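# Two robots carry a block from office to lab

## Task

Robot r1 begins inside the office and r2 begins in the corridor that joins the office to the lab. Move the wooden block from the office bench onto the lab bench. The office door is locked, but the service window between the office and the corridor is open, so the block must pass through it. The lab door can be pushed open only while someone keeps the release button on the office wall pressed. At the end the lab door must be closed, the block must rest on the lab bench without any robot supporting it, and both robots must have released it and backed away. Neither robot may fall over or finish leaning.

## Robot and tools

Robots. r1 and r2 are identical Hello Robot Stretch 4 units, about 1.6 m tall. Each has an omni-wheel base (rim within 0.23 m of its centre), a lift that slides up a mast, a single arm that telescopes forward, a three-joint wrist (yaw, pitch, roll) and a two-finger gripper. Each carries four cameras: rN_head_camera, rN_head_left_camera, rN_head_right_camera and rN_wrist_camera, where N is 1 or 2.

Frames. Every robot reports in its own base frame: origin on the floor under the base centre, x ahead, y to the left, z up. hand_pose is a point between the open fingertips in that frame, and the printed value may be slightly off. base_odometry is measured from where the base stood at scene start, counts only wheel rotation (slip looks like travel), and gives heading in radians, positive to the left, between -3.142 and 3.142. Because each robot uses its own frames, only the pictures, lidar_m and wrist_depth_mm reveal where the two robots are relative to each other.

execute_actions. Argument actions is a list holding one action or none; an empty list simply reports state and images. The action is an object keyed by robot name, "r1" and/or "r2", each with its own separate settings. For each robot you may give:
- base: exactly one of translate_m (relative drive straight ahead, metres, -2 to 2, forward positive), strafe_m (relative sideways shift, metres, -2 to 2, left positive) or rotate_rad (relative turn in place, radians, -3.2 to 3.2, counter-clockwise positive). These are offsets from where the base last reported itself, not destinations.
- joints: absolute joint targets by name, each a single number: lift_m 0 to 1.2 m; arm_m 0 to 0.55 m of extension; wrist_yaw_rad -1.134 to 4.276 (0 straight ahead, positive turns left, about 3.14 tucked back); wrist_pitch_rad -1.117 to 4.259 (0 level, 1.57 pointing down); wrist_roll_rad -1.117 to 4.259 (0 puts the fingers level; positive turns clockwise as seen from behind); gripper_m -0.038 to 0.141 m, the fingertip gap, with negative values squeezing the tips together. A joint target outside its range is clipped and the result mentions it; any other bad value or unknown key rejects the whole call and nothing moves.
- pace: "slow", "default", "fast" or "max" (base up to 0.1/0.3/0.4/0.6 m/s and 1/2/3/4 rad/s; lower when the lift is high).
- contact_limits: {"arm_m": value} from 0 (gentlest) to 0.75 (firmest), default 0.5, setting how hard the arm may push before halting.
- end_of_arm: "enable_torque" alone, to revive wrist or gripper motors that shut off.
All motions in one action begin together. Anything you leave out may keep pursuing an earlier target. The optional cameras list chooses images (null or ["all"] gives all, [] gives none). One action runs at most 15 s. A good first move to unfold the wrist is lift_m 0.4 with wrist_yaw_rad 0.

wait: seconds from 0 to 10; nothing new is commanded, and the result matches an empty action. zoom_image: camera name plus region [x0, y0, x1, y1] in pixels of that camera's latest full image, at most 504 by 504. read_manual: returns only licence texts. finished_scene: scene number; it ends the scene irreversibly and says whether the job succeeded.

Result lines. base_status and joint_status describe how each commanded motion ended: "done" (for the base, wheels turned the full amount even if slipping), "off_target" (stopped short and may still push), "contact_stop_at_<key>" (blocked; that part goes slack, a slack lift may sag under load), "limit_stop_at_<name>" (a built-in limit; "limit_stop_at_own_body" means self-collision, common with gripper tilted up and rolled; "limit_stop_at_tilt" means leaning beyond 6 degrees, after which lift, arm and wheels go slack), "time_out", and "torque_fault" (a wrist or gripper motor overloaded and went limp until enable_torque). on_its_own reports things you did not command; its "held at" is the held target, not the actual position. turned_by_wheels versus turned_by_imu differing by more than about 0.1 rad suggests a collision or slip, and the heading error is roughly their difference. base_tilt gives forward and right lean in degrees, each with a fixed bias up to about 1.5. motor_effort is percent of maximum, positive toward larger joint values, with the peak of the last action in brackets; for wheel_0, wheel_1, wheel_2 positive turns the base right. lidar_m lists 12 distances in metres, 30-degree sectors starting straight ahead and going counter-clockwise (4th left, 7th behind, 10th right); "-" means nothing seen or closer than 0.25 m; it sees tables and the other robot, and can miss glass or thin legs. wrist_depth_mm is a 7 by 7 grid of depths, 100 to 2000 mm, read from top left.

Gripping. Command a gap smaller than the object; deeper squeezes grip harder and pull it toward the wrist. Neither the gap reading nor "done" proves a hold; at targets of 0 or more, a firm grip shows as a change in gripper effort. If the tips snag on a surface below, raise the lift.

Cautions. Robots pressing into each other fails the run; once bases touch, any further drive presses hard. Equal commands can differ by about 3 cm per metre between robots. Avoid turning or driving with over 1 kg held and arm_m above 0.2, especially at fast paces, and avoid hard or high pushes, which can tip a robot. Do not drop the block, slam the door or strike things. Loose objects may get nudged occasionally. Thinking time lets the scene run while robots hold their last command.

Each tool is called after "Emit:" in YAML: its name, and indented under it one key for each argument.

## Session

Emit:
execute_actions:
  actions: []

Scene clock: 0.00 s.
r1.base_odometry: x=+0.000 y=+0.000 heading=+0.000 (m, m, rad; r1's odometry frame)
r1.turned_by_wheels: +0.000 (rad since the last result)
r1.turned_by_imu: +0.000 (rad since the last result)
r1.base_tilt: forward=+0.2 right=+0.3 (deg)
r1.lidar_m: 3.14 1.44 1.08 1.62 1.49 1.23 1.12 1.18 1.05 1.00 1.05 1.41
r1.base_status: not commanded
r1.joint_positions: lift_m=+0.233 arm_m=+0.002 wrist_yaw_rad=+3.183 wrist_pitch_rad=+0.022 wrist_roll_rad=+0.006 gripper_m=+0.057
r1.joint_status: not commanded
r1.motor_effort: lift_m=+18 arm_m=+0 wrist_yaw_rad=+0 wrist_pitch_rad=-4 wrist_roll_rad=-1 gripper_m=-4 wheel_0=+0 wheel_1=-1 wheel_2=+1 (%)
r1.hand_pose: x=-0.1185 y=+0.0755 z=+0.4046 quat_wxyz=(-0.020, -0.011, +0.003, +1.000) (m; r1's base frame)
r1.wrist_depth_mm: - 135 236 1255 1308 1281 1308 / - 109 135 1205 1281 1281 1281 / - 116 135 1229 1281 1281 1255 / 134 133 193 1255 1255 1255 1255 / 1182 1205 1229 1255 1255 1255 1281 / 1205 1229 192 1255 212 1281 1255 / 931 931 1025 143 991 1118 1138
r2.base_odometry: x=+0.000 y=+0.000 heading=+0.000 (m, m, rad; r2's odometry frame)
r2.turned_by_wheels: +0.000 (rad since the last result)
r2.turned_by_imu: +0.000 (rad since the last result)
r2.base_tilt: forward=+0.8 right=+0.5 (deg)
r2.lidar_m: 0.91 1.15 2.10 1.14 0.87 0.79 0.78 0.77 0.67 0.68 0.89 0.83
r2.base_status: not commanded
r2.joint_positions: lift_m=+0.216 arm_m=+0.001 wrist_yaw_rad=+3.127 wrist_pitch_rad=-0.007 wrist_roll_rad=+0.020 gripper_m=+0.057
r2.joint_status: not commanded
r2.motor_effort: lift_m=+18 arm_m=-1 wrist_yaw_rad=+0 wrist_pitch_rad=-7 wrist_roll_rad=+0 gripper_m=-1 wheel_0=+0 wheel_1=+0 wheel_2=+0 (%)
r2.hand_pose: x=-0.1157 y=+0.0917 z=+0.3967 quat_wxyz=(+0.007, +0.004, +0.010, +1.000) (m; r2's base frame)
r2.wrist_depth_mm: - 137 1008 931 878 820 788 / - 127 204 946 878 820 778 / - 137 210 931 878 820 768 / 136 153 1008 960 878 820 778 / 891 1078 991 946 866 831 788 / 891 1060 215 931 199 820 768 / 854 866 960 108 891 798 778
pictures: r1_head_camera, r1_head_left_camera, r1_head_right_camera, r1_wrist_camera, r2_head_camera, r2_head_left_camera, r2_head_right_camera, r2_wrist_camera
camera_calibration (this result's frames):
r1_wrist_camera: T_world_to_cam=[[-0.00628166, 0.999356, 0.035339, -0.0985019], [-0.00680402, 0.0352962, -0.999354, 0.463311], [-0.999957, -0.00651805, 0.00657792, 0.100613], [0, 0, 0, 1]] pos_world=[0.103142, 0.0827411, 0.46583]
r2_wrist_camera: T_world_to_cam=[[0.0516892, 0.998505, 0.0178013, -0.103174], [0.0189348, 0.016842, -0.999679, 0.447157], [-0.998484, 0.0520097, -0.0180359, 0.11604], [0, 0, 0, 1]] pos_world=[0.11273, 0.0894538, 0.450943]
Images, in order (width x height): r1_head_camera 420x560, r1_head_left_camera 420x672, r1_head_right_camera 420x672, r1_wrist_camera 616x392, r2_head_camera 420x560, r2_head_left_camera 420x672, r2_head_right_camera 420x672, r2_wrist_camera 616x392.

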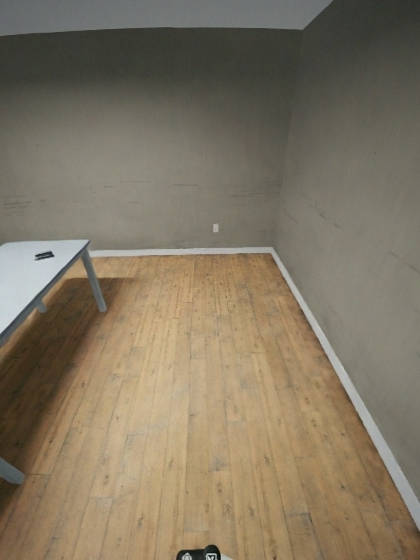

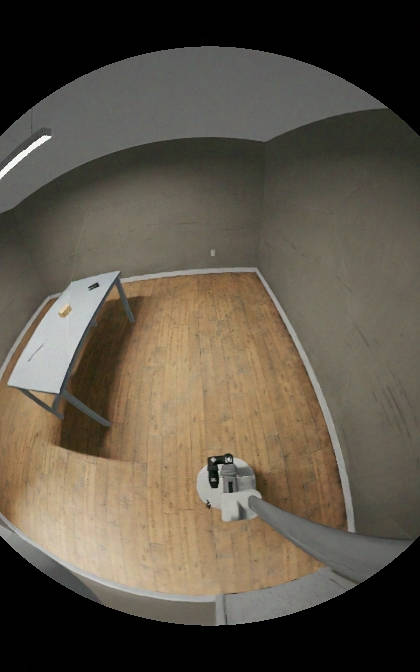

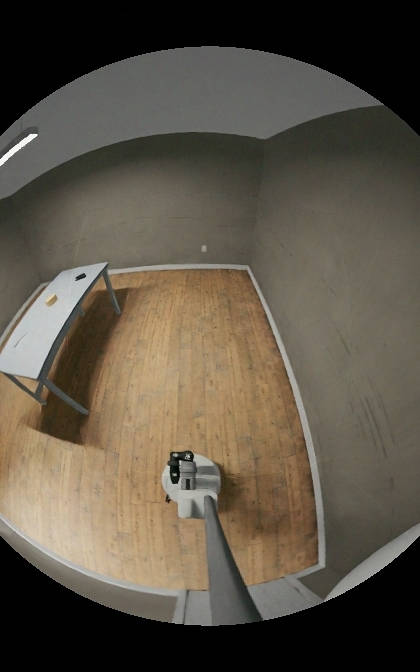

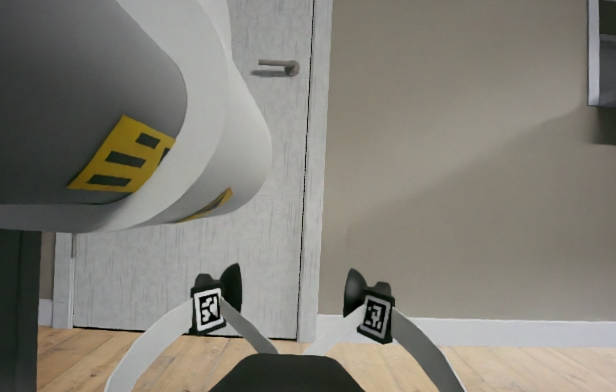

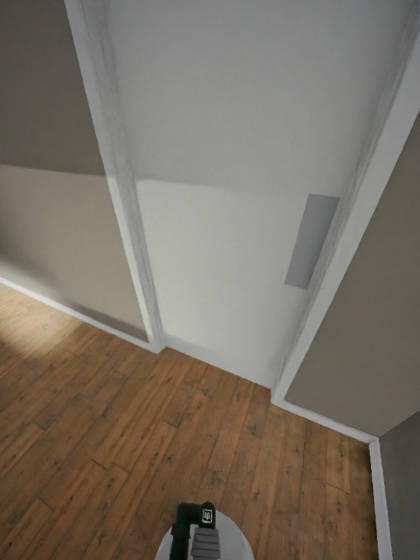

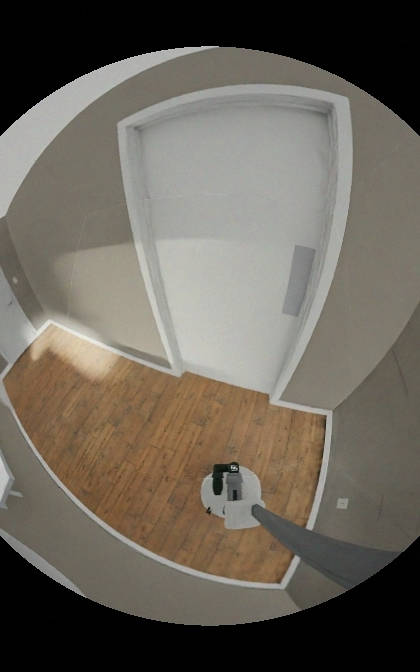

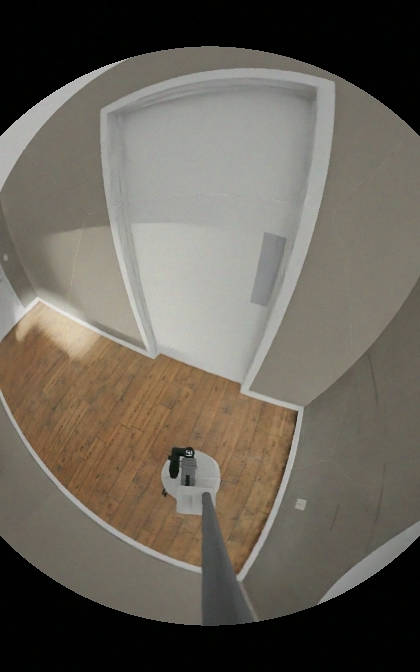

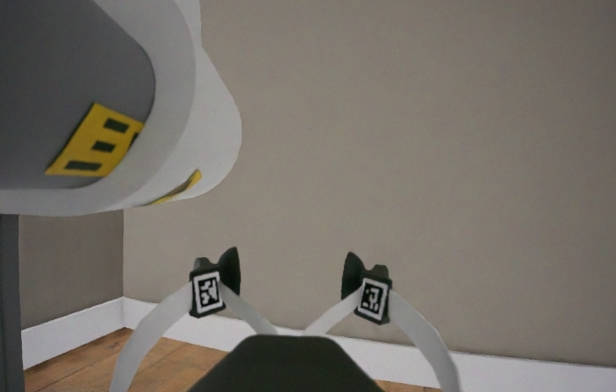

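Emit:
execute_actions:
  actions:
    - {"r1":{"base":{"rotate_rad":0.55},"pace":"max"},"r2":{"base":{"rotate_rad":2.82},"pace":"max"}}
  cameras: []

Emit:
execute_actions:
  actions:
    - {"r1":{"base":{"translate_m":1.28},"joints":{"lift_m":1.02,"wrist_yaw_rad":0,"gripper_m":0.14},"pace":"max"},"r2":{"base":{"strafe_m":-1.3},"joints":{"lift_m":1.0,"gripper_m":0.14},"pace":"max"}}
  cameras: []

Emit:
execute_actions:
  actions:
    - {"r1":{"base":{"rotate_rad":1.06},"joints":{"wrist_pitch_rad":1.57,"wrist_roll_rad":1.57,"arm_m":0.53},"pace":"fast"},"r2":{"joints":{"lift_m":1.17,"wrist_yaw_rad":0,"wrist_pitch_rad":1.57},"pace":"fast"}}
  cameras: ["r1_head_left_camera","r1_wrist_camera","r2_head_camera"]

Scene clock: 10.17 s.
r1.base_odometry: x=+0.000 y=+0.000 heading=+0.550 (m, m, rad; r1's odometry frame)
r1.turned_by_wheels: +0.550 (rad since the last result)
r1.turned_by_imu: +0.540 (rad since the last result)
r1.base_tilt: forward=+0.4 right=+0.3 (deg)
r1.lidar_m: 1.42 1.09 1.75 1.50 1.22 1.12 1.20 1.06 1.00 1.03 1.44 3.14
r1.base_status: done
r1.joint_positions: lift_m=+0.233 arm_m=+0.002 wrist_yaw_rad=+3.183 wrist_pitch_rad=+0.022 wrist_roll_rad=+0.006 gripper_m=+0.057
r1.joint_status: not commanded
r1.motor_effort: lift_m=+18(18) arm_m=+0(0) wrist_yaw_rad=+0(1) wrist_pitch_rad=-8(5) wrist_roll_rad=-3(1) gripper_m=-3(3) wheel_0=-1(8) wheel_1=+0(8) wheel_2=+0(10) (%)
r1.hand_pose: x=-0.1185 y=+0.0755 z=+0.4046 quat_wxyz=(-0.020, -0.011, +0.003, +1.000) (m; r1's base frame)
r1.wrist_depth_mm: - 135 238 1397 1205 1098 991 / - 109 135 1397 1229 1078 1008 / - 116 135 1336 1205 1098 991 / 133 134 193 1366 1182 1078 991 / 976 1205 1499 1336 1205 1078 991 / 1008 1182 193 1336 212 1060 976 / 917 931 1008 143 1008 1008 991
r2.base_odometry: x=+0.000 y=+0.000 heading=+2.820 (m, m, rad; r2's odometry frame)
r2.turned_by_wheels: +2.820 (rad since the last result)
r2.turned_by_imu: +2.811 (rad since the last result)
r2.base_tilt: forward=+0.8 right=+0.6 (deg)
r2.lidar_m: 0.76 0.83 0.70 0.66 0.75 0.85 0.86 0.97 1.28 1.87 1.08 0.81
r2.base_status: done
r2.joint_positions: lift_m=+0.216 arm_m=+0.001 wrist_yaw_rad=+3.127 wrist_pitch_rad=-0.007 wrist_roll_rad=+0.020 gripper_m=+0.057
r2.joint_status: not commanded
r2.motor_effort: lift_m=+18(18) arm_m=-1(1) wrist_yaw_rad=+1(0) wrist_pitch_rad=-6(7) wrist_roll_rad=+1(1) gripper_m=-1(0) wheel_0=+1(10) wheel_1=+2(9) wheel_2=+3(16) (%)
r2.hand_pose: x=-0.1157 y=+0.0917 z=+0.3967 quat_wxyz=(+0.007, +0.004, +0.010, +1.000) (m; r2's base frame)
r2.wrist_depth_mm: - 137 1060 1042 976 960 946 / - 127 202 1042 976 991 931 / - 137 211 1042 976 976 960 / 137 153 1078 1008 1008 991 931 / 1078 1098 1078 1008 976 991 931 / 1078 1060 215 976 200 991 891 / 891 854 976 108 976 976 891
pictures: none
No camera images: the call's "cameras" was empty. Leave "cameras" out to get every camera's image.

Scene clock: 13.90 s.
r1.base_odometry: x=+1.091 y=+0.669 heading=+0.550 (m, m, rad; r1's odometry frame)
r1.turned_by_wheels: +0.000 (rad since the last result)
r1.turned_by_imu: -0.002 (rad since the last result)
r1.base_tilt: forward=+0.3 right=+0.2 (deg)
r1.lidar_m: 0.52 0.35 0.34 0.34 0.49 2.21 2.36 1.74 1.64 1.71 2.10 2.03
r1.base_status: done
r1.joint_positions: lift_m=+1.020 arm_m=+0.002 wrist_yaw_rad=+0.000 wrist_pitch_rad=+0.021 wrist_roll_rad=+0.006 gripper_m=+0.140
r1.joint_status: all done
r1.motor_effort: lift_m=+19(22) arm_m=+0(0) wrist_yaw_rad=+0(6) wrist_pitch_rad=-6(7) wrist_roll_rad=-2(1) gripper_m=-1(5) wheel_0=-1(8) wheel_1=-2(10) wheel_2=+1(13) (%)
r1.hand_pose: x=+0.4617 y=-0.0873 z=+1.1920 quat_wxyz=(+1.000, +0.003, +0.011, +0.000) (m; r1's base frame)
r1.wrist_depth_mm: - - - - 1756 1618 1430 / - - - - 1756 1576 1430 / - - - - 1708 1576 1430 / - - - - 1756 1576 1464 / - - - - 1756 1576 1430 / - 196 - - 1708 1499 1464 / - - - 146 1661 1499 1397
r2.base_odometry: x=+0.410 y=+1.234 heading=+2.820 (m, m, rad; r2's odometry frame)
r2.turned_by_wheels: +0.000 (rad since the last result)
r2.turned_by_imu: -0.001 (rad since the last result)
r2.base_tilt: forward=+0.7 right=+0.7 (deg)
r2.lidar_m: 0.46 0.53 1.12 1.99 1.35 0.95 0.91 0.96 1.40 2.24 0.67 0.48
r2.base_status: done
r2.joint_positions: lift_m=+1.000 arm_m=+0.001 wrist_yaw_rad=+3.127 wrist_pitch_rad=-0.007 wrist_roll_rad=+0.020 gripper_m=+0.140
r2.joint_status: all done
r2.motor_effort: lift_m=+20(27) arm_m=-1(1) wrist_yaw_rad=+0(1) wrist_pitch_rad=-7(7) wrist_roll_rad=+0(0) gripper_m=+3(3) wheel_0=-2(14) wheel_1=+2(15) wheel_2=+0(1) (%)
r2.hand_pose: x=-0.1157 y=+0.0917 z=+1.1802 quat_wxyz=(+0.007, +0.004, +0.010, +1.000) (m; r2's base frame)
r2.wrist_depth_mm: - 137 1060 1042 1060 1160 1160 / - 127 203 1060 1060 1138 1182 / - 137 211 1078 1060 1138 1160 / 137 153 1042 1078 1098 1160 1160 / 1078 1042 1078 1060 1078 1138 1160 / 1060 1098 1098 1078 1060 1182 1160 / 1098 1060 1098 108 1078 1160 1138
pictures: none
No camera images: the call's "cameras" was empty. Leave "cameras" out to get every camera's image.

Scene clock: 16.27 s.
r1.base_odometry: x=+1.091 y=+0.669 heading=+1.610 (m, m, rad; r1's odometry frame)
r1.turned_by_wheels: +1.060 (rad since the last result)
r1.turned_by_imu: +1.042 (rad since the last result)
r1.base_tilt: forward=+0.3 right=+0.3 (deg)
r1.lidar_m: 0.33 0.34 0.51 2.17 2.34 1.72 1.65 1.74 2.13 2.03 0.49 0.37
r1.base_status: done
r1.joint_positions: lift_m=+1.020 arm_m=+0.529 wrist_yaw_rad=+0.000 wrist_pitch_rad=+1.570 wrist_roll_rad=+1.570 gripper_m=+0.140
r1.joint_status: all done
r1.motor_effort: lift_m=+19(19) arm_m=+7(6) wrist_yaw_rad=+0(1) wrist_pitch_rad=+1(6) wrist_roll_rad=+2(4) gripper_m=-1(0) wheel_0=-1(6) wheel_1=-2(8) wheel_2=+2(5) (%)
r1.hand_pose: x=+0.7001 y=-0.0874 z=+0.9097 quat_wxyz=(+0.501, +0.500, +0.500, -0.499) (m; r1's base frame)
r1.wrist_depth_mm: 368 370 373 375 373 375 377 / 366 366 368 368 370 373 375 / 366 366 368 310 368 370 373 / 366 364 306 307 370 370 375 / 364 364 364 366 368 370 373 / 362 196 366 364 218 368 370 / 364 364 362 144 366 368 373
r2.base_odometry: x=+0.410 y=+1.234 heading=+2.820 (m, m, rad; r2's odometry frame)
r2.turned_by_wheels: +0.000 (rad since the last result)
r2.turned_by_imu: +0.001 (rad since the last result)
r2.base_tilt: forward=+0.6 right=+0.6 (deg)
r2.lidar_m: 0.46 0.53 1.10 2.01 1.36 0.95 0.91 1.00 1.39 2.24 0.66 0.50
r2.base_status: not commanded
r2.joint_positions: lift_m=+1.170 arm_m=+0.001 wrist_yaw_rad=+0.001 wrist_pitch_rad=+1.570 wrist_roll_rad=+0.020 gripper_m=+0.140
r2.joint_status: all done
r2.motor_effort: lift_m=+20(20) arm_m=-1(1) wrist_yaw_rad=-2(11) wrist_pitch_rad=-1(5) wrist_roll_rad=+0(1) gripper_m=-1(1) wheel_0=-2(2) wheel_1=+2(2) wheel_2=+1(1) (%)
r2.hand_pose: x=+0.1717 y=-0.0874 z=+1.0595 quat_wxyz=(+0.707, +0.007, +0.707, -0.007) (m; r2's base frame)
r2.wrist_depth_mm: 1255 1255 1281 1255 1229 1160 1078 / 1281 1281 1281 1308 1308 1336 1308 / 1281 1281 1281 1281 1308 1308 1366 / 1308 1308 1308 1281 1308 1366 1336 / 1308 1281 1098 1098 1336 1336 1366 / 1308 1281 1098 1078 1336 1366 1366 / 1308 1308 1336 108 1336 1366 1366
pictures: r1_head_left_camera, r1_wrist_camera, r2_head_camera
camera_calibration (this result's frames):
r1_wrist_camera: T_world_to_cam=[[-0.998521, -0.0421183, 0.0343744, 0.656164], [-0.0430533, 0.99871, -0.0269289, 0.204408], [-0.0331959, -0.028369, -0.999046, 1.15081], [0, 0, 0, 1]] pos_world=[0.702197, -0.14386, 1.13266]
Images, in order (width x height): r1_head_left_camera 420x672, r1_wrist_camera 616x392, r2_head_camera 420x560.

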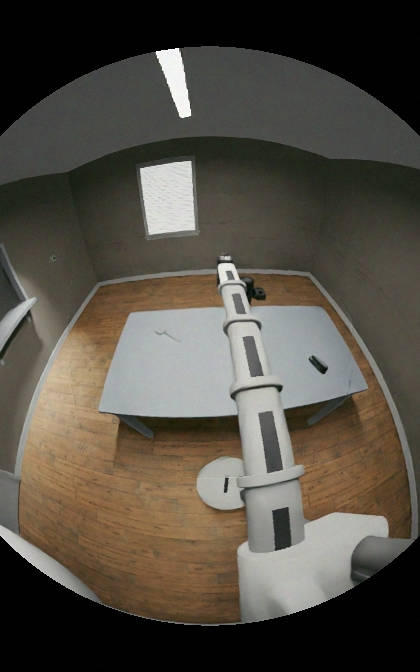

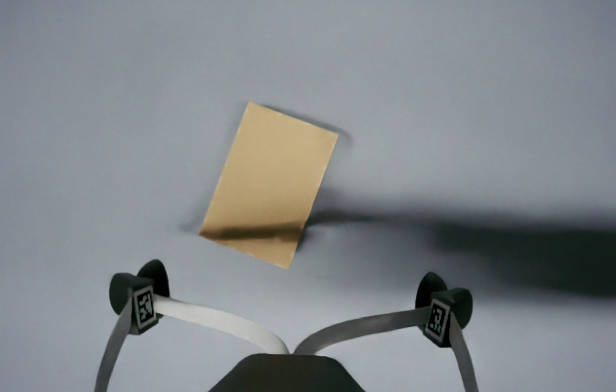

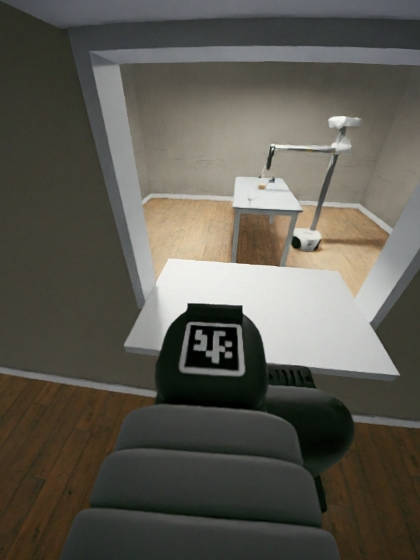

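Emit:
execute_actions:
  actions:
    - {"r1":{"base":{"strafe_m":-0.068},"joints":{"wrist_roll_rad":1.88,"arm_m":0.549,"lift_m":0.97},"pace":"fast"},"r2":{"base":{"rotate_rad":-0.045}}}
  cameras: ["r1_wrist_camera"]

Emit:
execute_actions:
  actions:
    - {"r1":{"joints":{"lift_m":0.917},"pace":"fast"}}
  cameras: ["r1_wrist_camera"]

Emit:
execute_actions:
  actions:
    - {"r1":{"joints":{"gripper_m":0.03}},"r2":{"base":{"translate_m":0.1}}}
  cameras: ["r1_wrist_camera"]

Scene clock: 28.73 s.
r1.base_odometry: x=+1.159 y=+0.672 heading=+1.610 (m, m, rad; r1's odometry frame)
r1.turned_by_wheels: +0.000 (rad since the last result)
r1.turned_by_imu: -0.001 (rad since the last result)
r1.base_tilt: forward=+0.3 right=+0.3 (deg)
r1.lidar_m: 0.33 0.38 0.51 2.21 2.31 1.72 1.64 1.74 2.04 1.95 0.50 0.35
r1.base_status: done
r1.joint_positions: lift_m=+0.970 arm_m=+0.548 wrist_yaw_rad=+0.000 wrist_pitch_rad=+1.570 wrist_roll_rad=+1.879 gripper_m=+0.140
r1.joint_status: all done
r1.motor_effort: lift_m=+17(18) arm_m=+7(5) wrist_yaw_rad=+0(0) wrist_pitch_rad=+1(0) wrist_roll_rad=+2(6) gripper_m=-1(1) wheel_0=+0(8) wheel_1=+1(9) wheel_2=+0(3) (%)
r1.hand_pose: x=+0.7191 y=-0.0874 z=+0.8598 quat_wxyz=(+0.417, +0.571, +0.417, -0.571) (m; r1's base frame)
r1.wrist_depth_mm: 315 319 320 322 322 324 324 / 317 319 320 320 322 324 324 / 314 315 319 320 319 324 322 / 317 315 317 317 320 322 322 / 315 317 317 258 319 320 322 / 315 196 256 258 220 320 320 / 314 315 315 144 319 320 320
r2.base_odometry: x=+0.410 y=+1.234 heading=+2.776 (m, m, rad; r2's odometry frame)
r2.turned_by_wheels: -0.044 (rad since the last result)
r2.turned_by_imu: -0.043 (rad since the last result)
r2.base_tilt: forward=+0.7 right=+0.4 (deg)
r2.lidar_m: 0.50 0.54 1.05 2.00 1.42 0.96 0.90 0.97 1.36 2.66 0.69 0.51
r2.base_status: done
r2.joint_positions: lift_m=+1.170 arm_m=+0.001 wrist_yaw_rad=+0.001 wrist_pitch_rad=+1.570 wrist_roll_rad=+0.020 gripper_m=+0.140
r2.joint_status: not commanded
r2.motor_effort: lift_m=+21(21) arm_m=-1(1) wrist_yaw_rad=-2(2) wrist_pitch_rad=-1(0) wrist_roll_rad=+0(0) gripper_m=-1(1) wheel_0=+3(4) wheel_1=+3(6) wheel_2=+2(5) (%)
r2.hand_pose: x=+0.1717 y=-0.0874 z=+1.0595 quat_wxyz=(+0.707, +0.007, +0.707, -0.007) (m; r2's base frame)
r2.wrist_depth_mm: 1281 1281 1281 1255 1205 1229 1118 / 1255 1281 1281 1281 1308 1281 1281 / 1255 1308 1308 1308 1336 1308 1366 / 1281 1308 1281 1308 1366 1336 1366 / 1281 1281 1060 1098 1366 1366 1336 / 1281 1308 1078 1078 1366 1336 1366 / 1336 1336 1336 108 1366 1397 1336
pictures: r1_wrist_camera
camera_calibration (this result's frames):
r1_wrist_camera: T_world_to_cam=[[-0.963743, 0.264582, 0.0345829, 0.678439], [0.263756, 0.964221, -0.0266594, -0.0199886], [-0.0403992, -0.0165713, -0.999046, 1.10787], [0, 0, 0, 1]] pos_world=[0.70387, -0.14187, 1.08282]
Images, in order (width x height): r1_wrist_camera 616x392.

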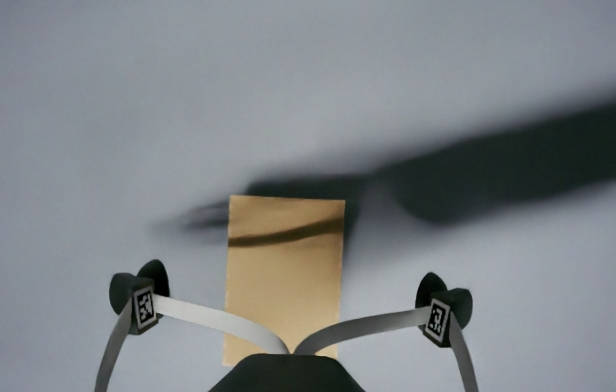

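Scene clock: 29.67 s.
r1.base_odometry: x=+1.159 y=+0.672 heading=+1.610 (m, m, rad; r1's odometry frame)
r1.turned_by_wheels: +0.000 (rad since the last result)
r1.turned_by_imu: +0.000 (rad since the last result)
r1.base_tilt: forward=+0.2 right=+0.3 (deg)
r1.lidar_m: 0.32 0.34 0.48 2.20 2.32 1.71 1.65 1.73 2.03 1.96 0.49 0.34
r1.base_status: not commanded
r1.joint_positions: lift_m=+0.917 arm_m=+0.548 wrist_yaw_rad=+0.000 wrist_pitch_rad=+1.570 wrist_roll_rad=+1.879 gripper_m=+0.140
r1.joint_status: all done
r1.motor_effort: lift_m=+16(15) arm_m=+6(6) wrist_yaw_rad=+1(1) wrist_pitch_rad=+3(1) wrist_roll_rad=+2(1) gripper_m=-1(2) wheel_0=+0(0) wheel_1=+1(1) wheel_2=+0(0) (%)
r1.hand_pose: x=+0.7191 y=-0.0874 z=+0.8069 quat_wxyz=(+0.417, +0.571, +0.417, -0.571) (m; r1's base frame)
r1.wrist_depth_mm: 265 265 265 267 268 271 272 / 265 266 267 267 268 268 271 / 264 265 265 268 268 270 271 / 264 263 265 268 267 268 268 / 263 264 206 206 267 267 268 / 262 196 205 204 220 267 268 / 262 263 205 144 265 266 267
r2.base_odometry: x=+0.410 y=+1.234 heading=+2.776 (m, m, rad; r2's odometry frame)
r2.turned_by_wheels: +0.000 (rad since the last result)
r2.turned_by_imu: +0.000 (rad since the last result)
r2.base_tilt: forward=+0.8 right=+0.7 (deg)
r2.lidar_m: 0.48 0.52 1.03 2.00 1.44 0.94 0.90 0.97 1.32 2.67 0.71 0.50
r2.base_status: not commanded
r2.joint_positions: lift_m=+1.170 arm_m=+0.001 wrist_yaw_rad=+0.001 wrist_pitch_rad=+1.570 wrist_roll_rad=+0.020 gripper_m=+0.140
r2.joint_status: not commanded
r2.motor_effort: lift_m=+21(21) arm_m=-1(1) wrist_yaw_rad=-2(2) wrist_pitch_rad=+0(1) wrist_roll_rad=+0(0) gripper_m=+1(1) wheel_0=+3(3) wheel_1=+3(3) wheel_2=+2(2) (%)
r2.hand_pose: x=+0.1717 y=-0.0874 z=+1.0595 quat_wxyz=(+0.707, +0.007, +0.707, -0.007) (m; r2's base frame)
r2.wrist_depth_mm: 1255 1255 1255 1281 1229 1182 1182 / 1281 1308 1281 1281 1336 1336 1336 / 1255 1281 1281 1308 1308 1336 1366 / 1281 1255 1281 1308 1308 1366 1308 / 1281 1308 1078 1098 1336 1336 1397 / 1281 1281 1078 1098 1366 1366 1366 / 1336 1255 1308 108 1336 1336 1336
pictures: r1_wrist_camera
camera_calibration (this result's frames):
r1_wrist_camera: T_world_to_cam=[[-0.963742, 0.264585, 0.0345828, 0.680273], [0.263759, 0.96422, -0.0266594, -0.0214037], [-0.0403991, -0.0165712, -0.999046, 1.05496], [0, 0, 0, 1]] pos_world=[0.703873, -0.14187, 1.02986]
Images, in order (width x height): r1_wrist_camera 616x392.

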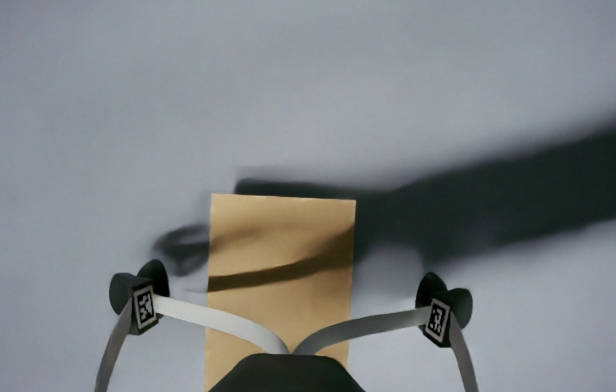

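Scene clock: 31.77 s.
r1.base_odometry: x=+1.159 y=+0.672 heading=+1.610 (m, m, rad; r1's odometry frame)
r1.turned_by_wheels: +0.000 (rad since the last result)
r1.turned_by_imu: -0.001 (rad since the last result)
r1.base_tilt: forward=+0.3 right=+0.4 (deg)
r1.lidar_m: 0.33 0.35 0.51 2.19 2.33 1.70 1.64 1.72 2.04 1.95 0.48 0.37
r1.base_status: not commanded
r1.joint_positions: lift_m=+0.917 arm_m=+0.548 wrist_yaw_rad=+0.000 wrist_pitch_rad=+1.570 wrist_roll_rad=+1.879 gripper_m=+0.031
r1.joint_status: all done
r1.motor_effort: lift_m=+17(17) arm_m=+6(6) wrist_yaw_rad=+0(1) wrist_pitch_rad=+0(4) wrist_roll_rad=-2(1) gripper_m=-27(25) wheel_0=+0(0) wheel_1=+1(1) wheel_2=+0(0) (%)
r1.hand_pose: x=+0.7191 y=-0.0874 z=+0.8068 quat_wxyz=(+0.417, +0.571, +0.417, -0.571) (m; r1's base frame)
r1.wrist_depth_mm: 265 265 266 267 267 270 271 / 264 264 264 266 268 268 271 / 264 264 266 268 266 267 270 / 263 264 265 265 267 268 268 / 263 265 191 191 267 266 268 / 262 262 190 191 192 266 268 / 259 263 263 189 265 265 266
r2.base_odometry: x=+0.317 y=+1.269 heading=+2.777 (m, m, rad; r2's odometry frame)
r2.turned_by_wheels: +0.000 (rad since the last result)
r2.turned_by_imu: +0.001 (rad since the last result)
r2.base_tilt: forward=+0.7 right=+0.5 (deg)
r2.lidar_m: 0.38 0.41 0.87 1.98 1.58 1.06 1.01 1.07 1.48 2.24 0.54 0.39
r2.base_status: done
r2.joint_positions: lift_m=+1.170 arm_m=+0.001 wrist_yaw_rad=+0.000 wrist_pitch_rad=+1.570 wrist_roll_rad=+0.020 gripper_m=+0.140
r2.joint_status: not commanded
r2.motor_effort: lift_m=+21(21) arm_m=-1(1) wrist_yaw_rad=-1(2) wrist_pitch_rad=+0(1) wrist_roll_rad=+0(0) gripper_m=+0(2) wheel_0=+2(6) wheel_1=+4(7) wheel_2=+1(11) (%)
r2.hand_pose: x=+0.1717 y=-0.0874 z=+1.0595 quat_wxyz=(+0.707, +0.007, +0.707, -0.007) (m; r2's base frame)
r2.wrist_depth_mm: 1160 1118 1060 1042 1008 946 413 / 1255 1255 1281 1281 1308 1336 1281 / 1281 1308 1308 1281 1336 1336 1336 / 1308 1255 1308 1308 1336 1336 1308 / 1308 1281 1098 1118 1336 1336 1366 / 1281 1336 1098 1118 1308 1281 1366 / 1308 1336 1336 108 1336 1366 1366
pictures: r1_wrist_camera
camera_calibration (this result's frames):
r1_wrist_camera: T_world_to_cam=[[-0.963748, 0.264583, 0.0344338, 0.680447], [0.263762, 0.96422, -0.0266186, -0.0214527], [-0.0402446, -0.0165713, -0.999052, 1.05481], [0, 0, 0, 1]] pos_world=[0.703888, -0.14187, 1.02981]
Images, in order (width x height): r1_wrist_camera 616x392.

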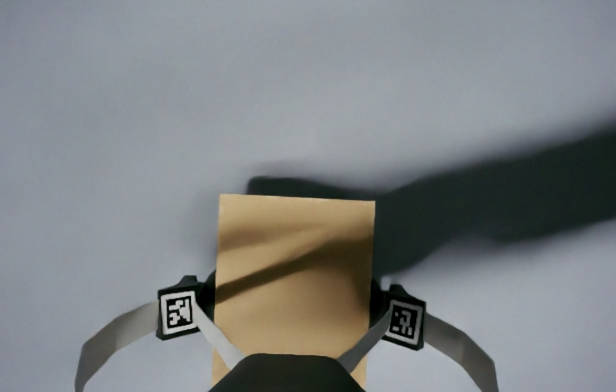

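Emit:
execute_actions:
  actions:
    - {"r1":{"base":{"rotate_rad":1.6},"joints":{"arm_m":0.1,"lift_m":0.96,"wrist_roll_rad":0},"pace":"fast"}}
  cameras: []

Emit:
execute_actions:
  actions:
    - {"r1":{"base":{"translate_m":1.7},"joints":{"lift_m":1.0},"pace":"max"}}
  cameras: []

Emit:
execute_actions:
  actions:
    - {"r1":{"base":{"strafe_m":-0.9},"joints":{"lift_m":1.12},"pace":"max"}}
  cameras: ["r1_head_camera","r1_head_right_camera","r2_head_camera"]

Scene clock: 38.17 s.
r1.base_odometry: x=+1.159 y=+0.672 heading=-3.074 (m, m, rad; r1's odometry frame)
r1.turned_by_wheels: +1.600 (rad since the last result)
r1.turned_by_imu: +1.574 (rad since the last result)
r1.base_tilt: forward=+0.2 right=+0.2 (deg)
r1.lidar_m: 2.34 2.28 1.70 1.65 1.72 2.03 1.95 0.49 0.35 0.34 0.36 0.49
r1.base_status: done
r1.joint_positions: lift_m=+0.960 arm_m=+0.101 wrist_yaw_rad=+0.000 wrist_pitch_rad=+1.570 wrist_roll_rad=+0.000 gripper_m=+0.031
r1.joint_status: all done
r1.motor_effort: lift_m=+20(22) arm_m=-6(7) wrist_yaw_rad=+0(1) wrist_pitch_rad=-1(4) wrist_roll_rad=-2(7) gripper_m=-25(25) wheel_0=-1(8) wheel_1=-1(8) wheel_2=-1(5) (%)
r1.hand_pose: x=+0.2721 y=-0.0874 z=+0.8496 quat_wxyz=(+0.707, +0.000, +0.707, +0.000) (m; r1's base frame)
r1.wrist_depth_mm: 1042 1078 1078 1060 1098 904 1098 / 1042 1042 1060 1078 1098 1098 1078 / 1042 1060 1060 1042 1060 1078 1098 / 1042 1025 1042 1042 1078 1078 1098 / 1025 1042 190 191 1042 1060 1060 / 1025 1042 191 191 192 1078 1060 / 1025 1025 831 190 1060 1060 1060
r2.base_odometry: x=+0.317 y=+1.269 heading=+2.777 (m, m, rad; r2's odometry frame)
r2.turned_by_wheels: +0.000 (rad since the last result)
r2.turned_by_imu: +0.002 (rad since the last result)
r2.base_tilt: forward=+0.8 right=+0.7 (deg)
r2.lidar_m: 0.36 0.41 0.90 2.00 1.56 1.07 1.02 1.08 1.49 2.26 0.54 0.41
r2.base_status: not commanded
r2.joint_positions: lift_m=+1.170 arm_m=+0.001 wrist_yaw_rad=+0.000 wrist_pitch_rad=+1.570 wrist_roll_rad=+0.020 gripper_m=+0.140
r2.joint_status: not commanded
r2.motor_effort: lift_m=+21(21) arm_m=-1(1) wrist_yaw_rad=-1(2) wrist_pitch_rad=-1(0) wrist_roll_rad=+0(1) gripper_m=+0(1) wheel_0=+1(1) wheel_1=+3(3) wheel_2=+1(1) (%)
r2.hand_pose: x=+0.1717 y=-0.0874 z=+1.0595 quat_wxyz=(+0.707, +0.007, +0.707, -0.007) (m; r2's base frame)
r2.wrist_depth_mm: 1138 1138 1060 1025 991 960 410 / 1229 1255 1308 1308 1308 1281 1281 / 1255 1281 1308 1308 1281 1308 1336 / 1281 1281 1308 1308 1336 1308 1336 / 1308 1281 1098 1098 1336 1366 1397 / 1281 1281 1118 1098 1336 1308 1366 / 1281 1308 1308 108 1397 1336 1397
pictures: none
No camera images: the call's "cameras" was empty. Leave "cameras" out to get every camera's image.

Scene clock: 44.23 s.
r1.base_odometry: x=-0.537 y=+0.556 heading=-3.073 (m, m, rad; r1's odometry frame)
r1.turned_by_wheels: +0.000 (rad since the last result)
r1.turned_by_imu: -0.002 (rad since the last result)
r1.base_tilt: forward=+0.2 right=+0.3 (deg)
r1.lidar_m: 0.63 0.67 0.89 1.58 1.69 2.34 1.54 1.07 1.45 1.43 0.71 0.66
r1.base_status: done
r1.joint_positions: lift_m=+1.000 arm_m=+0.101 wrist_yaw_rad=+0.000 wrist_pitch_rad=+1.570 wrist_roll_rad=+0.000 gripper_m=+0.031
r1.joint_status: all done
r1.motor_effort: lift_m=+20(26) arm_m=-6(6) wrist_yaw_rad=+0(0) wrist_pitch_rad=+1(0) wrist_roll_rad=-4(2) gripper_m=-27(26) wheel_0=+1(6) wheel_1=+0(5) wheel_2=+2(10) (%)
r1.hand_pose: x=+0.2722 y=-0.0874 z=+0.8896 quat_wxyz=(+0.707, +0.000, +0.707, +0.000) (m; r1's base frame)
r1.wrist_depth_mm: 707 723 676 640 627 597 580 / 1060 991 1008 931 891 831 778 / 1098 1078 1098 1118 1118 1098 1118 / 1042 1078 1078 1098 1118 1098 1118 / 1078 1078 191 191 1098 1138 1138 / 1078 1078 190 191 192 1098 1098 / 1060 1060 866 191 1078 1098 1118
r2.base_odometry: x=+0.317 y=+1.269 heading=+2.777 (m, m, rad; r2's odometry frame)
r2.turned_by_wheels: +0.000 (rad since the last result)
r2.turned_by_imu: +0.002 (rad since the last result)
r2.base_tilt: forward=+0.8 right=+0.6 (deg)
r2.lidar_m: 0.38 0.41 0.88 2.01 1.57 1.07 0.99 1.09 1.45 2.21 0.56 0.39
r2.base_status: not commanded
r2.joint_positions: lift_m=+1.170 arm_m=+0.001 wrist_yaw_rad=+0.000 wrist_pitch_rad=+1.570 wrist_roll_rad=+0.020 gripper_m=+0.140
r2.joint_status: not commanded
r2.motor_effort: lift_m=+21(21) arm_m=-1(0) wrist_yaw_rad=-1(1) wrist_pitch_rad=+0(0) wrist_roll_rad=+0(0) gripper_m=+3(0) wheel_0=+2(1) wheel_1=+4(3) wheel_2=+1(1) (%)
r2.hand_pose: x=+0.1717 y=-0.0874 z=+1.0595 quat_wxyz=(+0.707, +0.007, +0.707, -0.007) (m; r2's base frame)
r2.wrist_depth_mm: 1098 1118 1078 1042 1008 960 410 / 1255 1255 1281 1281 1336 1308 1229 / 1308 1308 1308 1308 1336 1366 1366 / 1308 1281 1308 1308 1336 1336 1308 / 1281 1336 1098 1098 1336 1336 1366 / 1336 1281 1098 1078 1336 1366 1366 / 1281 1308 1308 108 1336 1366 1366
pictures: none
No camera images: the call's "cameras" was empty. Leave "cameras" out to get every camera's image.

Scene clock: 48.07 s.
r1.base_odometry: x=-0.598 y=+1.454 heading=-3.073 (m, m, rad; r1's odometry frame)
r1.turned_by_wheels: +0.000 (rad since the last result)
r1.turned_by_imu: +0.000 (rad since the last result)
r1.base_tilt: forward=+0.4 right=+0.3 (deg)
r1.lidar_m: 0.38 0.40 0.92 2.48 2.61 1.03 1.00 3.10 2.34 2.08 0.54 0.39
r1.base_status: done
r1.joint_positions: lift_m=+1.120 arm_m=+0.101 wrist_yaw_rad=+0.000 wrist_pitch_rad=+1.570 wrist_roll_rad=+0.000 gripper_m=+0.031
r1.joint_status: all done
r1.motor_effort: lift_m=+20(24) arm_m=-5(6) wrist_yaw_rad=+1(2) wrist_pitch_rad=+1(0) wrist_roll_rad=-4(3) gripper_m=-26(26) wheel_0=-2(10) wheel_1=+1(9) wheel_2=+1(0) (%)
r1.hand_pose: x=+0.2721 y=-0.0874 z=+1.0096 quat_wxyz=(+0.707, +0.000, +0.707, +0.000) (m; r1's base frame)
r1.wrist_depth_mm: 319 319 322 324 325 329 332 / 315 317 320 324 327 327 329 / 1229 1205 1182 325 324 325 329 / 1182 1182 1182 1205 1205 1255 1255 / 1182 1205 191 191 1182 1229 1229 / 1182 1160 190 191 191 1229 1229 / 1182 1160 976 191 1205 1182 1205
r2.base_odometry: x=+0.317 y=+1.269 heading=+2.777 (m, m, rad; r2's odometry frame)
r2.turned_by_wheels: +0.000 (rad since the last result)
r2.turned_by_imu: +0.001 (rad since the last result)
r2.base_tilt: forward=+0.8 right=+0.5 (deg)
r2.lidar_m: 0.38 0.42 0.88 1.98 1.56 1.05 1.00 1.09 1.47 2.24 0.55 0.39
r2.base_status: not commanded
r2.joint_positions: lift_m=+1.170 arm_m=+0.001 wrist_yaw_rad=+0.000 wrist_pitch_rad=+1.570 wrist_roll_rad=+0.020 gripper_m=+0.140
r2.joint_status: not commanded
r2.motor_effort: lift_m=+21(21) arm_m=-1(1) wrist_yaw_rad=-1(1) wrist_pitch_rad=+1(1) wrist_roll_rad=+1(0) gripper_m=-1(0) wheel_0=+1(1) wheel_1=+3(3) wheel_2=+1(1) (%)
r2.hand_pose: x=+0.1717 y=-0.0874 z=+1.0595 quat_wxyz=(+0.707, +0.007, +0.707, -0.007) (m; r2's base frame)
r2.wrist_depth_mm: 1098 1098 1078 1060 991 931 407 / 1308 1255 1281 1281 1336 1336 1229 / 1281 1281 1336 1308 1336 1308 1336 / 1281 1308 1336 1308 1336 1308 1336 / 1281 1281 1098 1118 1366 1336 1366 / 1308 1281 1098 1098 1366 1366 1366 / 1281 1308 1308 108 1397 1366 1366
pictures: r1_head_camera, r1_head_right_camera, r2_head_camera
Images, in order (width x height): r1_head_camera 420x560, r1_head_right_camera 420x672, r2_head_camera 420x560.

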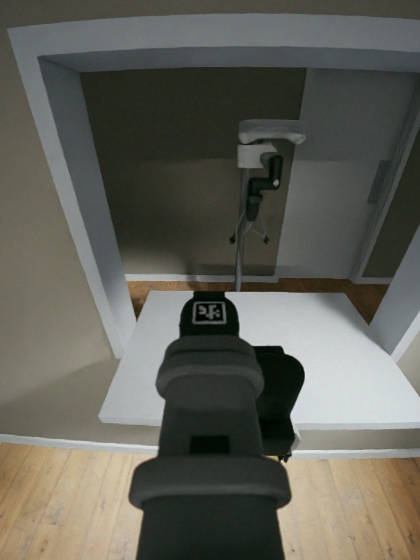

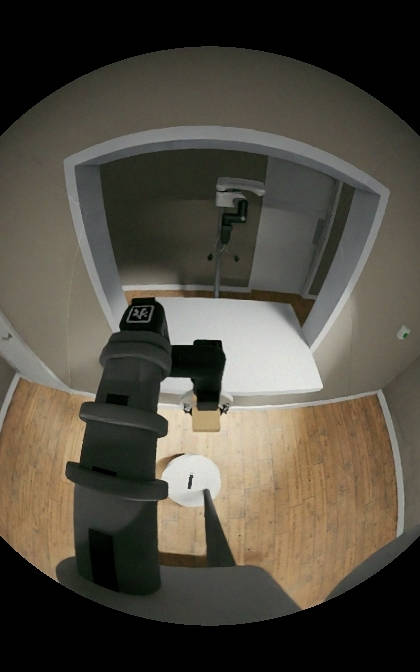

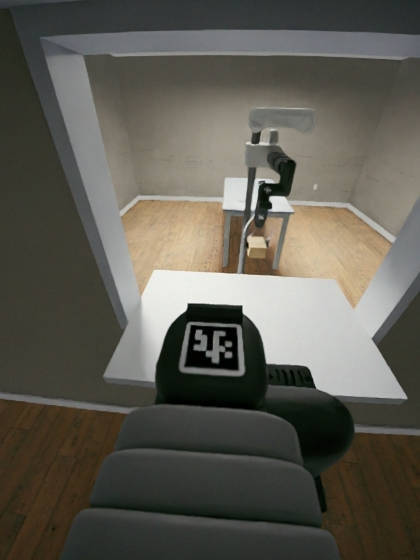

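Same sill height.

Emit:
execute_actions:
  actions:
    - {"r1":{"joints":{"arm_m":0.54,"lift_m":1.068},"pace":"fast"},"r2":{"base":{"strafe_m":-0.12},"pace":"fast"}}
  cameras: []

Emit:
execute_actions:
  actions:
    - {"r1":{"joints":{"gripper_m":0.14}}}
  cameras: []

Emit:
execute_actions:
  actions:
    - {"r1":{"base":{"translate_m":-0.1},"joints":{"arm_m":0.005,"lift_m":1.1},"pace":"fast"}}
  cameras: []

Emit:
execute_actions:
  actions:
    - {"r1":{"base":{"strafe_m":-0.4},"joints":{"lift_m":0.92,"gripper_m":0},"pace":"max"},"r2":{"joints":{"arm_m":0.465},"pace":"fast"}}
  cameras: ["r2_wrist_camera","r1_head_right_camera"]

Scene clock: 53.70 s.
r1.base_odometry: x=-0.598 y=+1.454 heading=-3.073 (m, m, rad; r1's odometry frame)
r1.turned_by_wheels: +0.000 (rad since the last result)
r1.turned_by_imu: -0.001 (rad since the last result)
r1.base_tilt: forward=+0.3 right=+0.2 (deg)
r1.lidar_m: 0.36 0.39 0.91 2.49 2.60 1.02 1.00 3.12 2.29 2.10 0.54 0.39
r1.base_status: not commanded
r1.joint_positions: lift_m=+1.068 arm_m=+0.539 wrist_yaw_rad=+0.000 wrist_pitch_rad=+1.570 wrist_roll_rad=+0.000 gripper_m=+0.031
r1.joint_status: all done
r1.motor_effort: lift_m=+17(21) arm_m=+6(6) wrist_yaw_rad=+0(0) wrist_pitch_rad=+1(2) wrist_roll_rad=+0(3) gripper_m=-26(26) wheel_0=-2(2) wheel_1=+1(1) wheel_2=+1(1) (%)
r1.hand_pose: x=+0.7101 y=-0.0874 z=+0.9578 quat_wxyz=(+0.707, +0.000, +0.707, +0.000) (m; r1's base frame)
r1.wrist_depth_mm: 264 265 268 270 272 274 277 / 264 263 266 267 271 272 274 / 263 264 265 267 270 271 273 / 259 263 263 265 267 270 272 / 259 260 190 191 266 268 270 / 257 258 190 190 191 268 270 / 258 258 259 190 264 265 268
r2.base_odometry: x=+0.360 y=+1.381 heading=+2.777 (m, m, rad; r2's odometry frame)
r2.turned_by_wheels: +0.000 (rad since the last result)
r2.turned_by_imu: +0.002 (rad since the last result)
r2.base_tilt: forward=+0.9 right=+0.6 (deg)
r2.lidar_m: 0.37 0.41 0.56 2.13 1.57 1.07 1.00 1.06 1.48 2.22 0.54 0.40
r2.base_status: done
r2.joint_positions: lift_m=+1.170 arm_m=+0.001 wrist_yaw_rad=+0.000 wrist_pitch_rad=+1.570 wrist_roll_rad=+0.020 gripper_m=+0.140
r2.joint_status: not commanded
r2.motor_effort: lift_m=+21(21) arm_m=+0(1) wrist_yaw_rad=-1(1) wrist_pitch_rad=+0(1) wrist_roll_rad=+0(0) gripper_m=+0(2) wheel_0=+1(9) wheel_1=+2(10) wheel_2=+1(2) (%)
r2.hand_pose: x=+0.1717 y=-0.0874 z=+1.0595 quat_wxyz=(+0.707, +0.007, +0.707, -0.007) (m; r2's base frame)
r2.wrist_depth_mm: 1118 1118 1060 1008 991 413 404 / 1281 1308 1308 1308 1308 1308 1255 / 1281 1281 1308 1308 1336 1336 1336 / 1255 1308 1281 1308 1336 1366 1336 / 1308 1308 1078 1098 1308 1397 1366 / 1336 1308 1098 1118 1336 1336 1397 / 1336 1336 1336 108 1336 1366 1366
pictures: none
No camera images: the call's "cameras" was empty. Leave "cameras" out to get every camera's image.

Scene clock: 55.80 s.
r1.base_odometry: x=-0.598 y=+1.454 heading=-3.073 (m, m, rad; r1's odometry frame)
r1.turned_by_wheels: +0.000 (rad since the last result)
r1.turned_by_imu: -0.001 (rad since the last result)
r1.base_tilt: forward=+0.3 right=+0.4 (deg)
r1.lidar_m: 0.37 0.41 0.89 2.47 2.61 1.03 1.00 3.11 2.32 2.09 0.54 0.38
r1.base_status: not commanded
r1.joint_positions: lift_m=+1.068 arm_m=+0.539 wrist_yaw_rad=+0.000 wrist_pitch_rad=+1.570 wrist_roll_rad=+0.000 gripper_m=+0.140
r1.joint_status: all done
r1.motor_effort: lift_m=+18(18) arm_m=+6(6) wrist_yaw_rad=+0(1) wrist_pitch_rad=-2(2) wrist_roll_rad=-2(2) gripper_m=-2(26) wheel_0=-2(2) wheel_1=+1(1) wheel_2=+1(1) (%)
r1.hand_pose: x=+0.7100 y=-0.0874 z=+0.9578 quat_wxyz=(+0.707, +0.000, +0.707, +0.000) (m; r1's base frame)
r1.wrist_depth_mm: 266 268 268 271 272 274 274 / 264 266 268 270 272 274 274 / 263 265 266 268 270 272 272 / 260 264 264 267 268 270 271 / 258 262 263 206 267 268 271 / 259 196 204 205 212 267 270 / 258 259 259 144 264 267 267
r2.base_odometry: x=+0.360 y=+1.381 heading=+2.777 (m, m, rad; r2's odometry frame)
r2.turned_by_wheels: +0.000 (rad since the last result)
r2.turned_by_imu: +0.001 (rad since the last result)
r2.base_tilt: forward=+0.7 right=+0.7 (deg)
r2.lidar_m: 0.38 0.42 0.55 2.14 1.57 1.09 1.02 1.05 1.49 2.24 0.57 0.40
r2.base_status: not commanded
r2.joint_positions: lift_m=+1.170 arm_m=+0.001 wrist_yaw_rad=+0.000 wrist_pitch_rad=+1.570 wrist_roll_rad=+0.020 gripper_m=+0.140
r2.joint_status: not commanded
r2.motor_effort: lift_m=+20(21) arm_m=+0(1) wrist_yaw_rad=-1(1) wrist_pitch_rad=+0(1) wrist_roll_rad=+1(0) gripper_m=+1(2) wheel_0=+1(1) wheel_1=+2(2) wheel_2=+1(1) (%)
r2.hand_pose: x=+0.1717 y=-0.0874 z=+1.0595 quat_wxyz=(+0.707, +0.007, +0.707, -0.007) (m; r2's base frame)
r2.wrist_depth_mm: 1118 1138 1042 1042 1008 413 407 / 1255 1255 1281 1281 1308 1308 1281 / 1281 1255 1308 1336 1308 1336 1336 / 1308 1281 1308 1281 1336 1366 1336 / 1308 1308 1078 1078 1308 1336 1336 / 1308 1308 1118 1098 1336 1366 1366 / 1281 1308 1336 108 1366 1366 1397
pictures: none
No camera images: the call's "cameras" was empty. Leave "cameras" out to get every camera's image.

Scene clock: 57.97 s.
r1.base_odometry: x=-0.498 y=+1.461 heading=-3.073 (m, m, rad; r1's odometry frame)
r1.turned_by_wheels: +0.000 (rad since the last result)
r1.turned_by_imu: -0.001 (rad since the last result)
r1.base_tilt: forward=+0.3 right=+0.3 (deg)
r1.lidar_m: 0.48 0.51 1.05 2.48 2.62 0.95 0.91 3.10 2.32 2.26 0.68 0.50
r1.base_status: done
r1.joint_positions: lift_m=+1.100 arm_m=+0.006 wrist_yaw_rad=+0.000 wrist_pitch_rad=+1.570 wrist_roll_rad=+0.000 gripper_m=+0.140
r1.joint_status: all done
r1.motor_effort: lift_m=+20(23) arm_m=-6(11) wrist_yaw_rad=+1(0) wrist_pitch_rad=+0(0) wrist_roll_rad=-1(1) gripper_m=+0(1) wheel_0=-1(6) wheel_1=+0(7) wheel_2=+0(10) (%)
r1.hand_pose: x=+0.1771 y=-0.0874 z=+0.9896 quat_wxyz=(+0.707, +0.000, +0.707, +0.000) (m; r1's base frame)
r1.wrist_depth_mm: 1098 1078 991 976 931 904 866 / 1205 1182 1205 1205 1182 1205 1138 / 1160 1182 1205 1182 1205 1205 1205 / 1182 1182 1182 1205 1182 1229 1205 / 1160 1182 976 991 1205 1205 1205 / 1160 196 960 960 219 1182 1229 / 1138 1160 1160 143 1182 1205 1205
r2.base_odometry: x=+0.360 y=+1.381 heading=+2.777 (m, m, rad; r2's odometry frame)
r2.turned_by_wheels: +0.000 (rad since the last result)
r2.turned_by_imu: +0.001 (rad since the last result)
r2.base_tilt: forward=+0.8 right=+0.5 (deg)
r2.lidar_m: 0.39 0.40 0.59 2.12 1.55 1.07 1.01 1.07 1.51 2.23 0.56 0.39
r2.base_status: not commanded
r2.joint_positions: lift_m=+1.170 arm_m=+0.001 wrist_yaw_rad=+0.000 wrist_pitch_rad=+1.570 wrist_roll_rad=+0.020 gripper_m=+0.140
r2.joint_status: not commanded
r2.motor_effort: lift_m=+21(21) arm_m=-1(1) wrist_yaw_rad=-1(1) wrist_pitch_rad=-1(0) wrist_roll_rad=+1(0) gripper_m=+3(2) wheel_0=+1(1) wheel_1=+2(2) wheel_2=+1(1) (%)
r2.hand_pose: x=+0.1717 y=-0.0874 z=+1.0595 quat_wxyz=(+0.707, +0.007, +0.707, -0.007) (m; r2's base frame)
r2.wrist_depth_mm: 1118 1118 1060 1042 991 410 407 / 1281 1281 1281 1308 1366 1308 1281 / 1281 1281 1281 1308 1281 1336 1281 / 1255 1281 1281 1281 1336 1397 1366 / 1308 1308 1098 1098 1308 1366 1366 / 1308 1281 1078 1098 1308 1336 1336 / 1308 1336 1336 108 1397 1336 1397
pictures: none
No camera images: the call's "cameras" was empty. Leave "cameras" out to get every camera's image.

Scene clock: 60.50 s.
r1.base_odometry: x=-0.526 y=+1.860 heading=-3.074 (m, m, rad; r1's odometry frame)
r1.turned_by_wheels: +0.000 (rad since the last result)
r1.turned_by_imu: -0.001 (rad since the last result)
r1.base_tilt: forward=+0.2 right=+0.2 (deg)
r1.lidar_m: 0.45 0.49 0.69 2.87 1.31 0.95 0.94 2.56 1.90 1.86 0.96 0.46
r1.base_status: done
r1.joint_positions: lift_m=+0.920 arm_m=+0.006 wrist_yaw_rad=+0.000 wrist_pitch_rad=+1.570 wrist_roll_rad=+0.000 gripper_m=+0.000
r1.joint_status: all done
r1.motor_effort: lift_m=+17(18) arm_m=-6(6) wrist_yaw_rad=+0(1) wrist_pitch_rad=+2(1) wrist_roll_rad=-2(2) gripper_m=-7(3) wheel_0=-1(9) wheel_1=+0(8) wheel_2=+0(0) (%)
r1.hand_pose: x=+0.1772 y=-0.0874 z=+0.8098 quat_wxyz=(+0.707, +0.000, +0.707, +0.000) (m; r1's base frame)
r1.wrist_depth_mm: 1025 991 946 946 917 866 842 / 1025 1008 1008 1025 1042 1042 1025 / 1025 1042 1025 1025 1042 1025 1042 / 1025 1008 1008 1025 1008 1042 1025 / 991 1025 809 809 1025 1042 1025 / 991 991 185 200 1008 1042 1025 / 1008 991 788 177 591 1025 1025
r2.base_odometry: x=+0.360 y=+1.381 heading=+2.777 (m, m, rad; r2's odometry frame)
r2.turned_by_wheels: +0.000 (rad since the last result)
r2.turned_by_imu: +0.001 (rad since the last result)
r2.base_tilt: forward=+0.7 right=+0.6 (deg)
r2.lidar_m: 0.36 0.41 0.60 2.11 1.59 1.07 1.01 1.07 1.49 2.21 0.56 0.41
r2.base_status: not commanded
r2.joint_positions: lift_m=+1.170 arm_m=+0.464 wrist_yaw_rad=+0.000 wrist_pitch_rad=+1.570 wrist_roll_rad=+0.020 gripper_m=+0.140
r2.joint_status: all done
r2.motor_effort: lift_m=+20(21) arm_m=+5(7) wrist_yaw_rad=-1(1) wrist_pitch_rad=+1(2) wrist_roll_rad=+0(0) gripper_m=-3(0) wheel_0=+1(1) wheel_1=+2(2) wheel_2=+1(1) (%)
r2.hand_pose: x=+0.6353 y=-0.0874 z=+1.0595 quat_wxyz=(+0.707, +0.007, +0.707, -0.007) (m; r2's base frame)
r2.wrist_depth_mm: 357 362 362 366 368 370 375 / 359 359 364 373 373 377 375 / 362 364 366 366 370 377 379 / 362 364 366 314 375 379 384 / 368 366 368 314 379 379 384 / 370 368 373 375 379 382 387 / 373 370 373 108 382 387 389
pictures: r1_head_right_camera, r2_wrist_camera
camera_calibration (this result's frames):
r2_wrist_camera: T_world_to_cam=[[0.0182949, -0.999158, 0.0367156, -0.1484], [-0.999537, -0.0173839, 0.0249788, 0.65703], [-0.0243195, -0.0371556, -0.999014, 1.29986], [0, 0, 0, 1]] pos_world=[0.691053, -0.0885557, 1.28762]
Images, in order (width x height): r1_head_right_camera 420x672, r2_wrist_camera 616x392.

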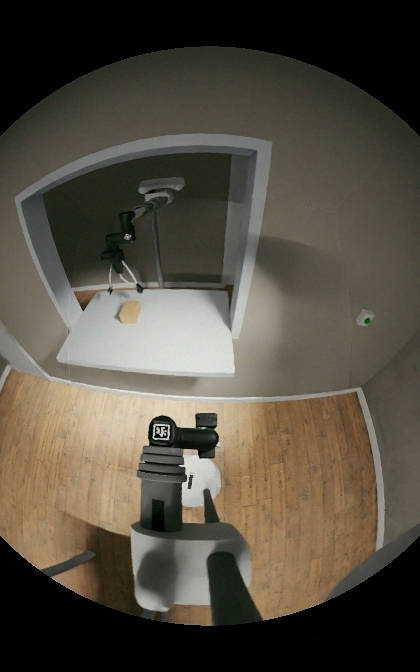

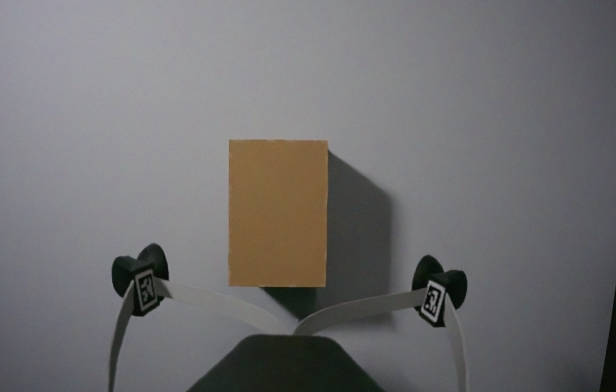

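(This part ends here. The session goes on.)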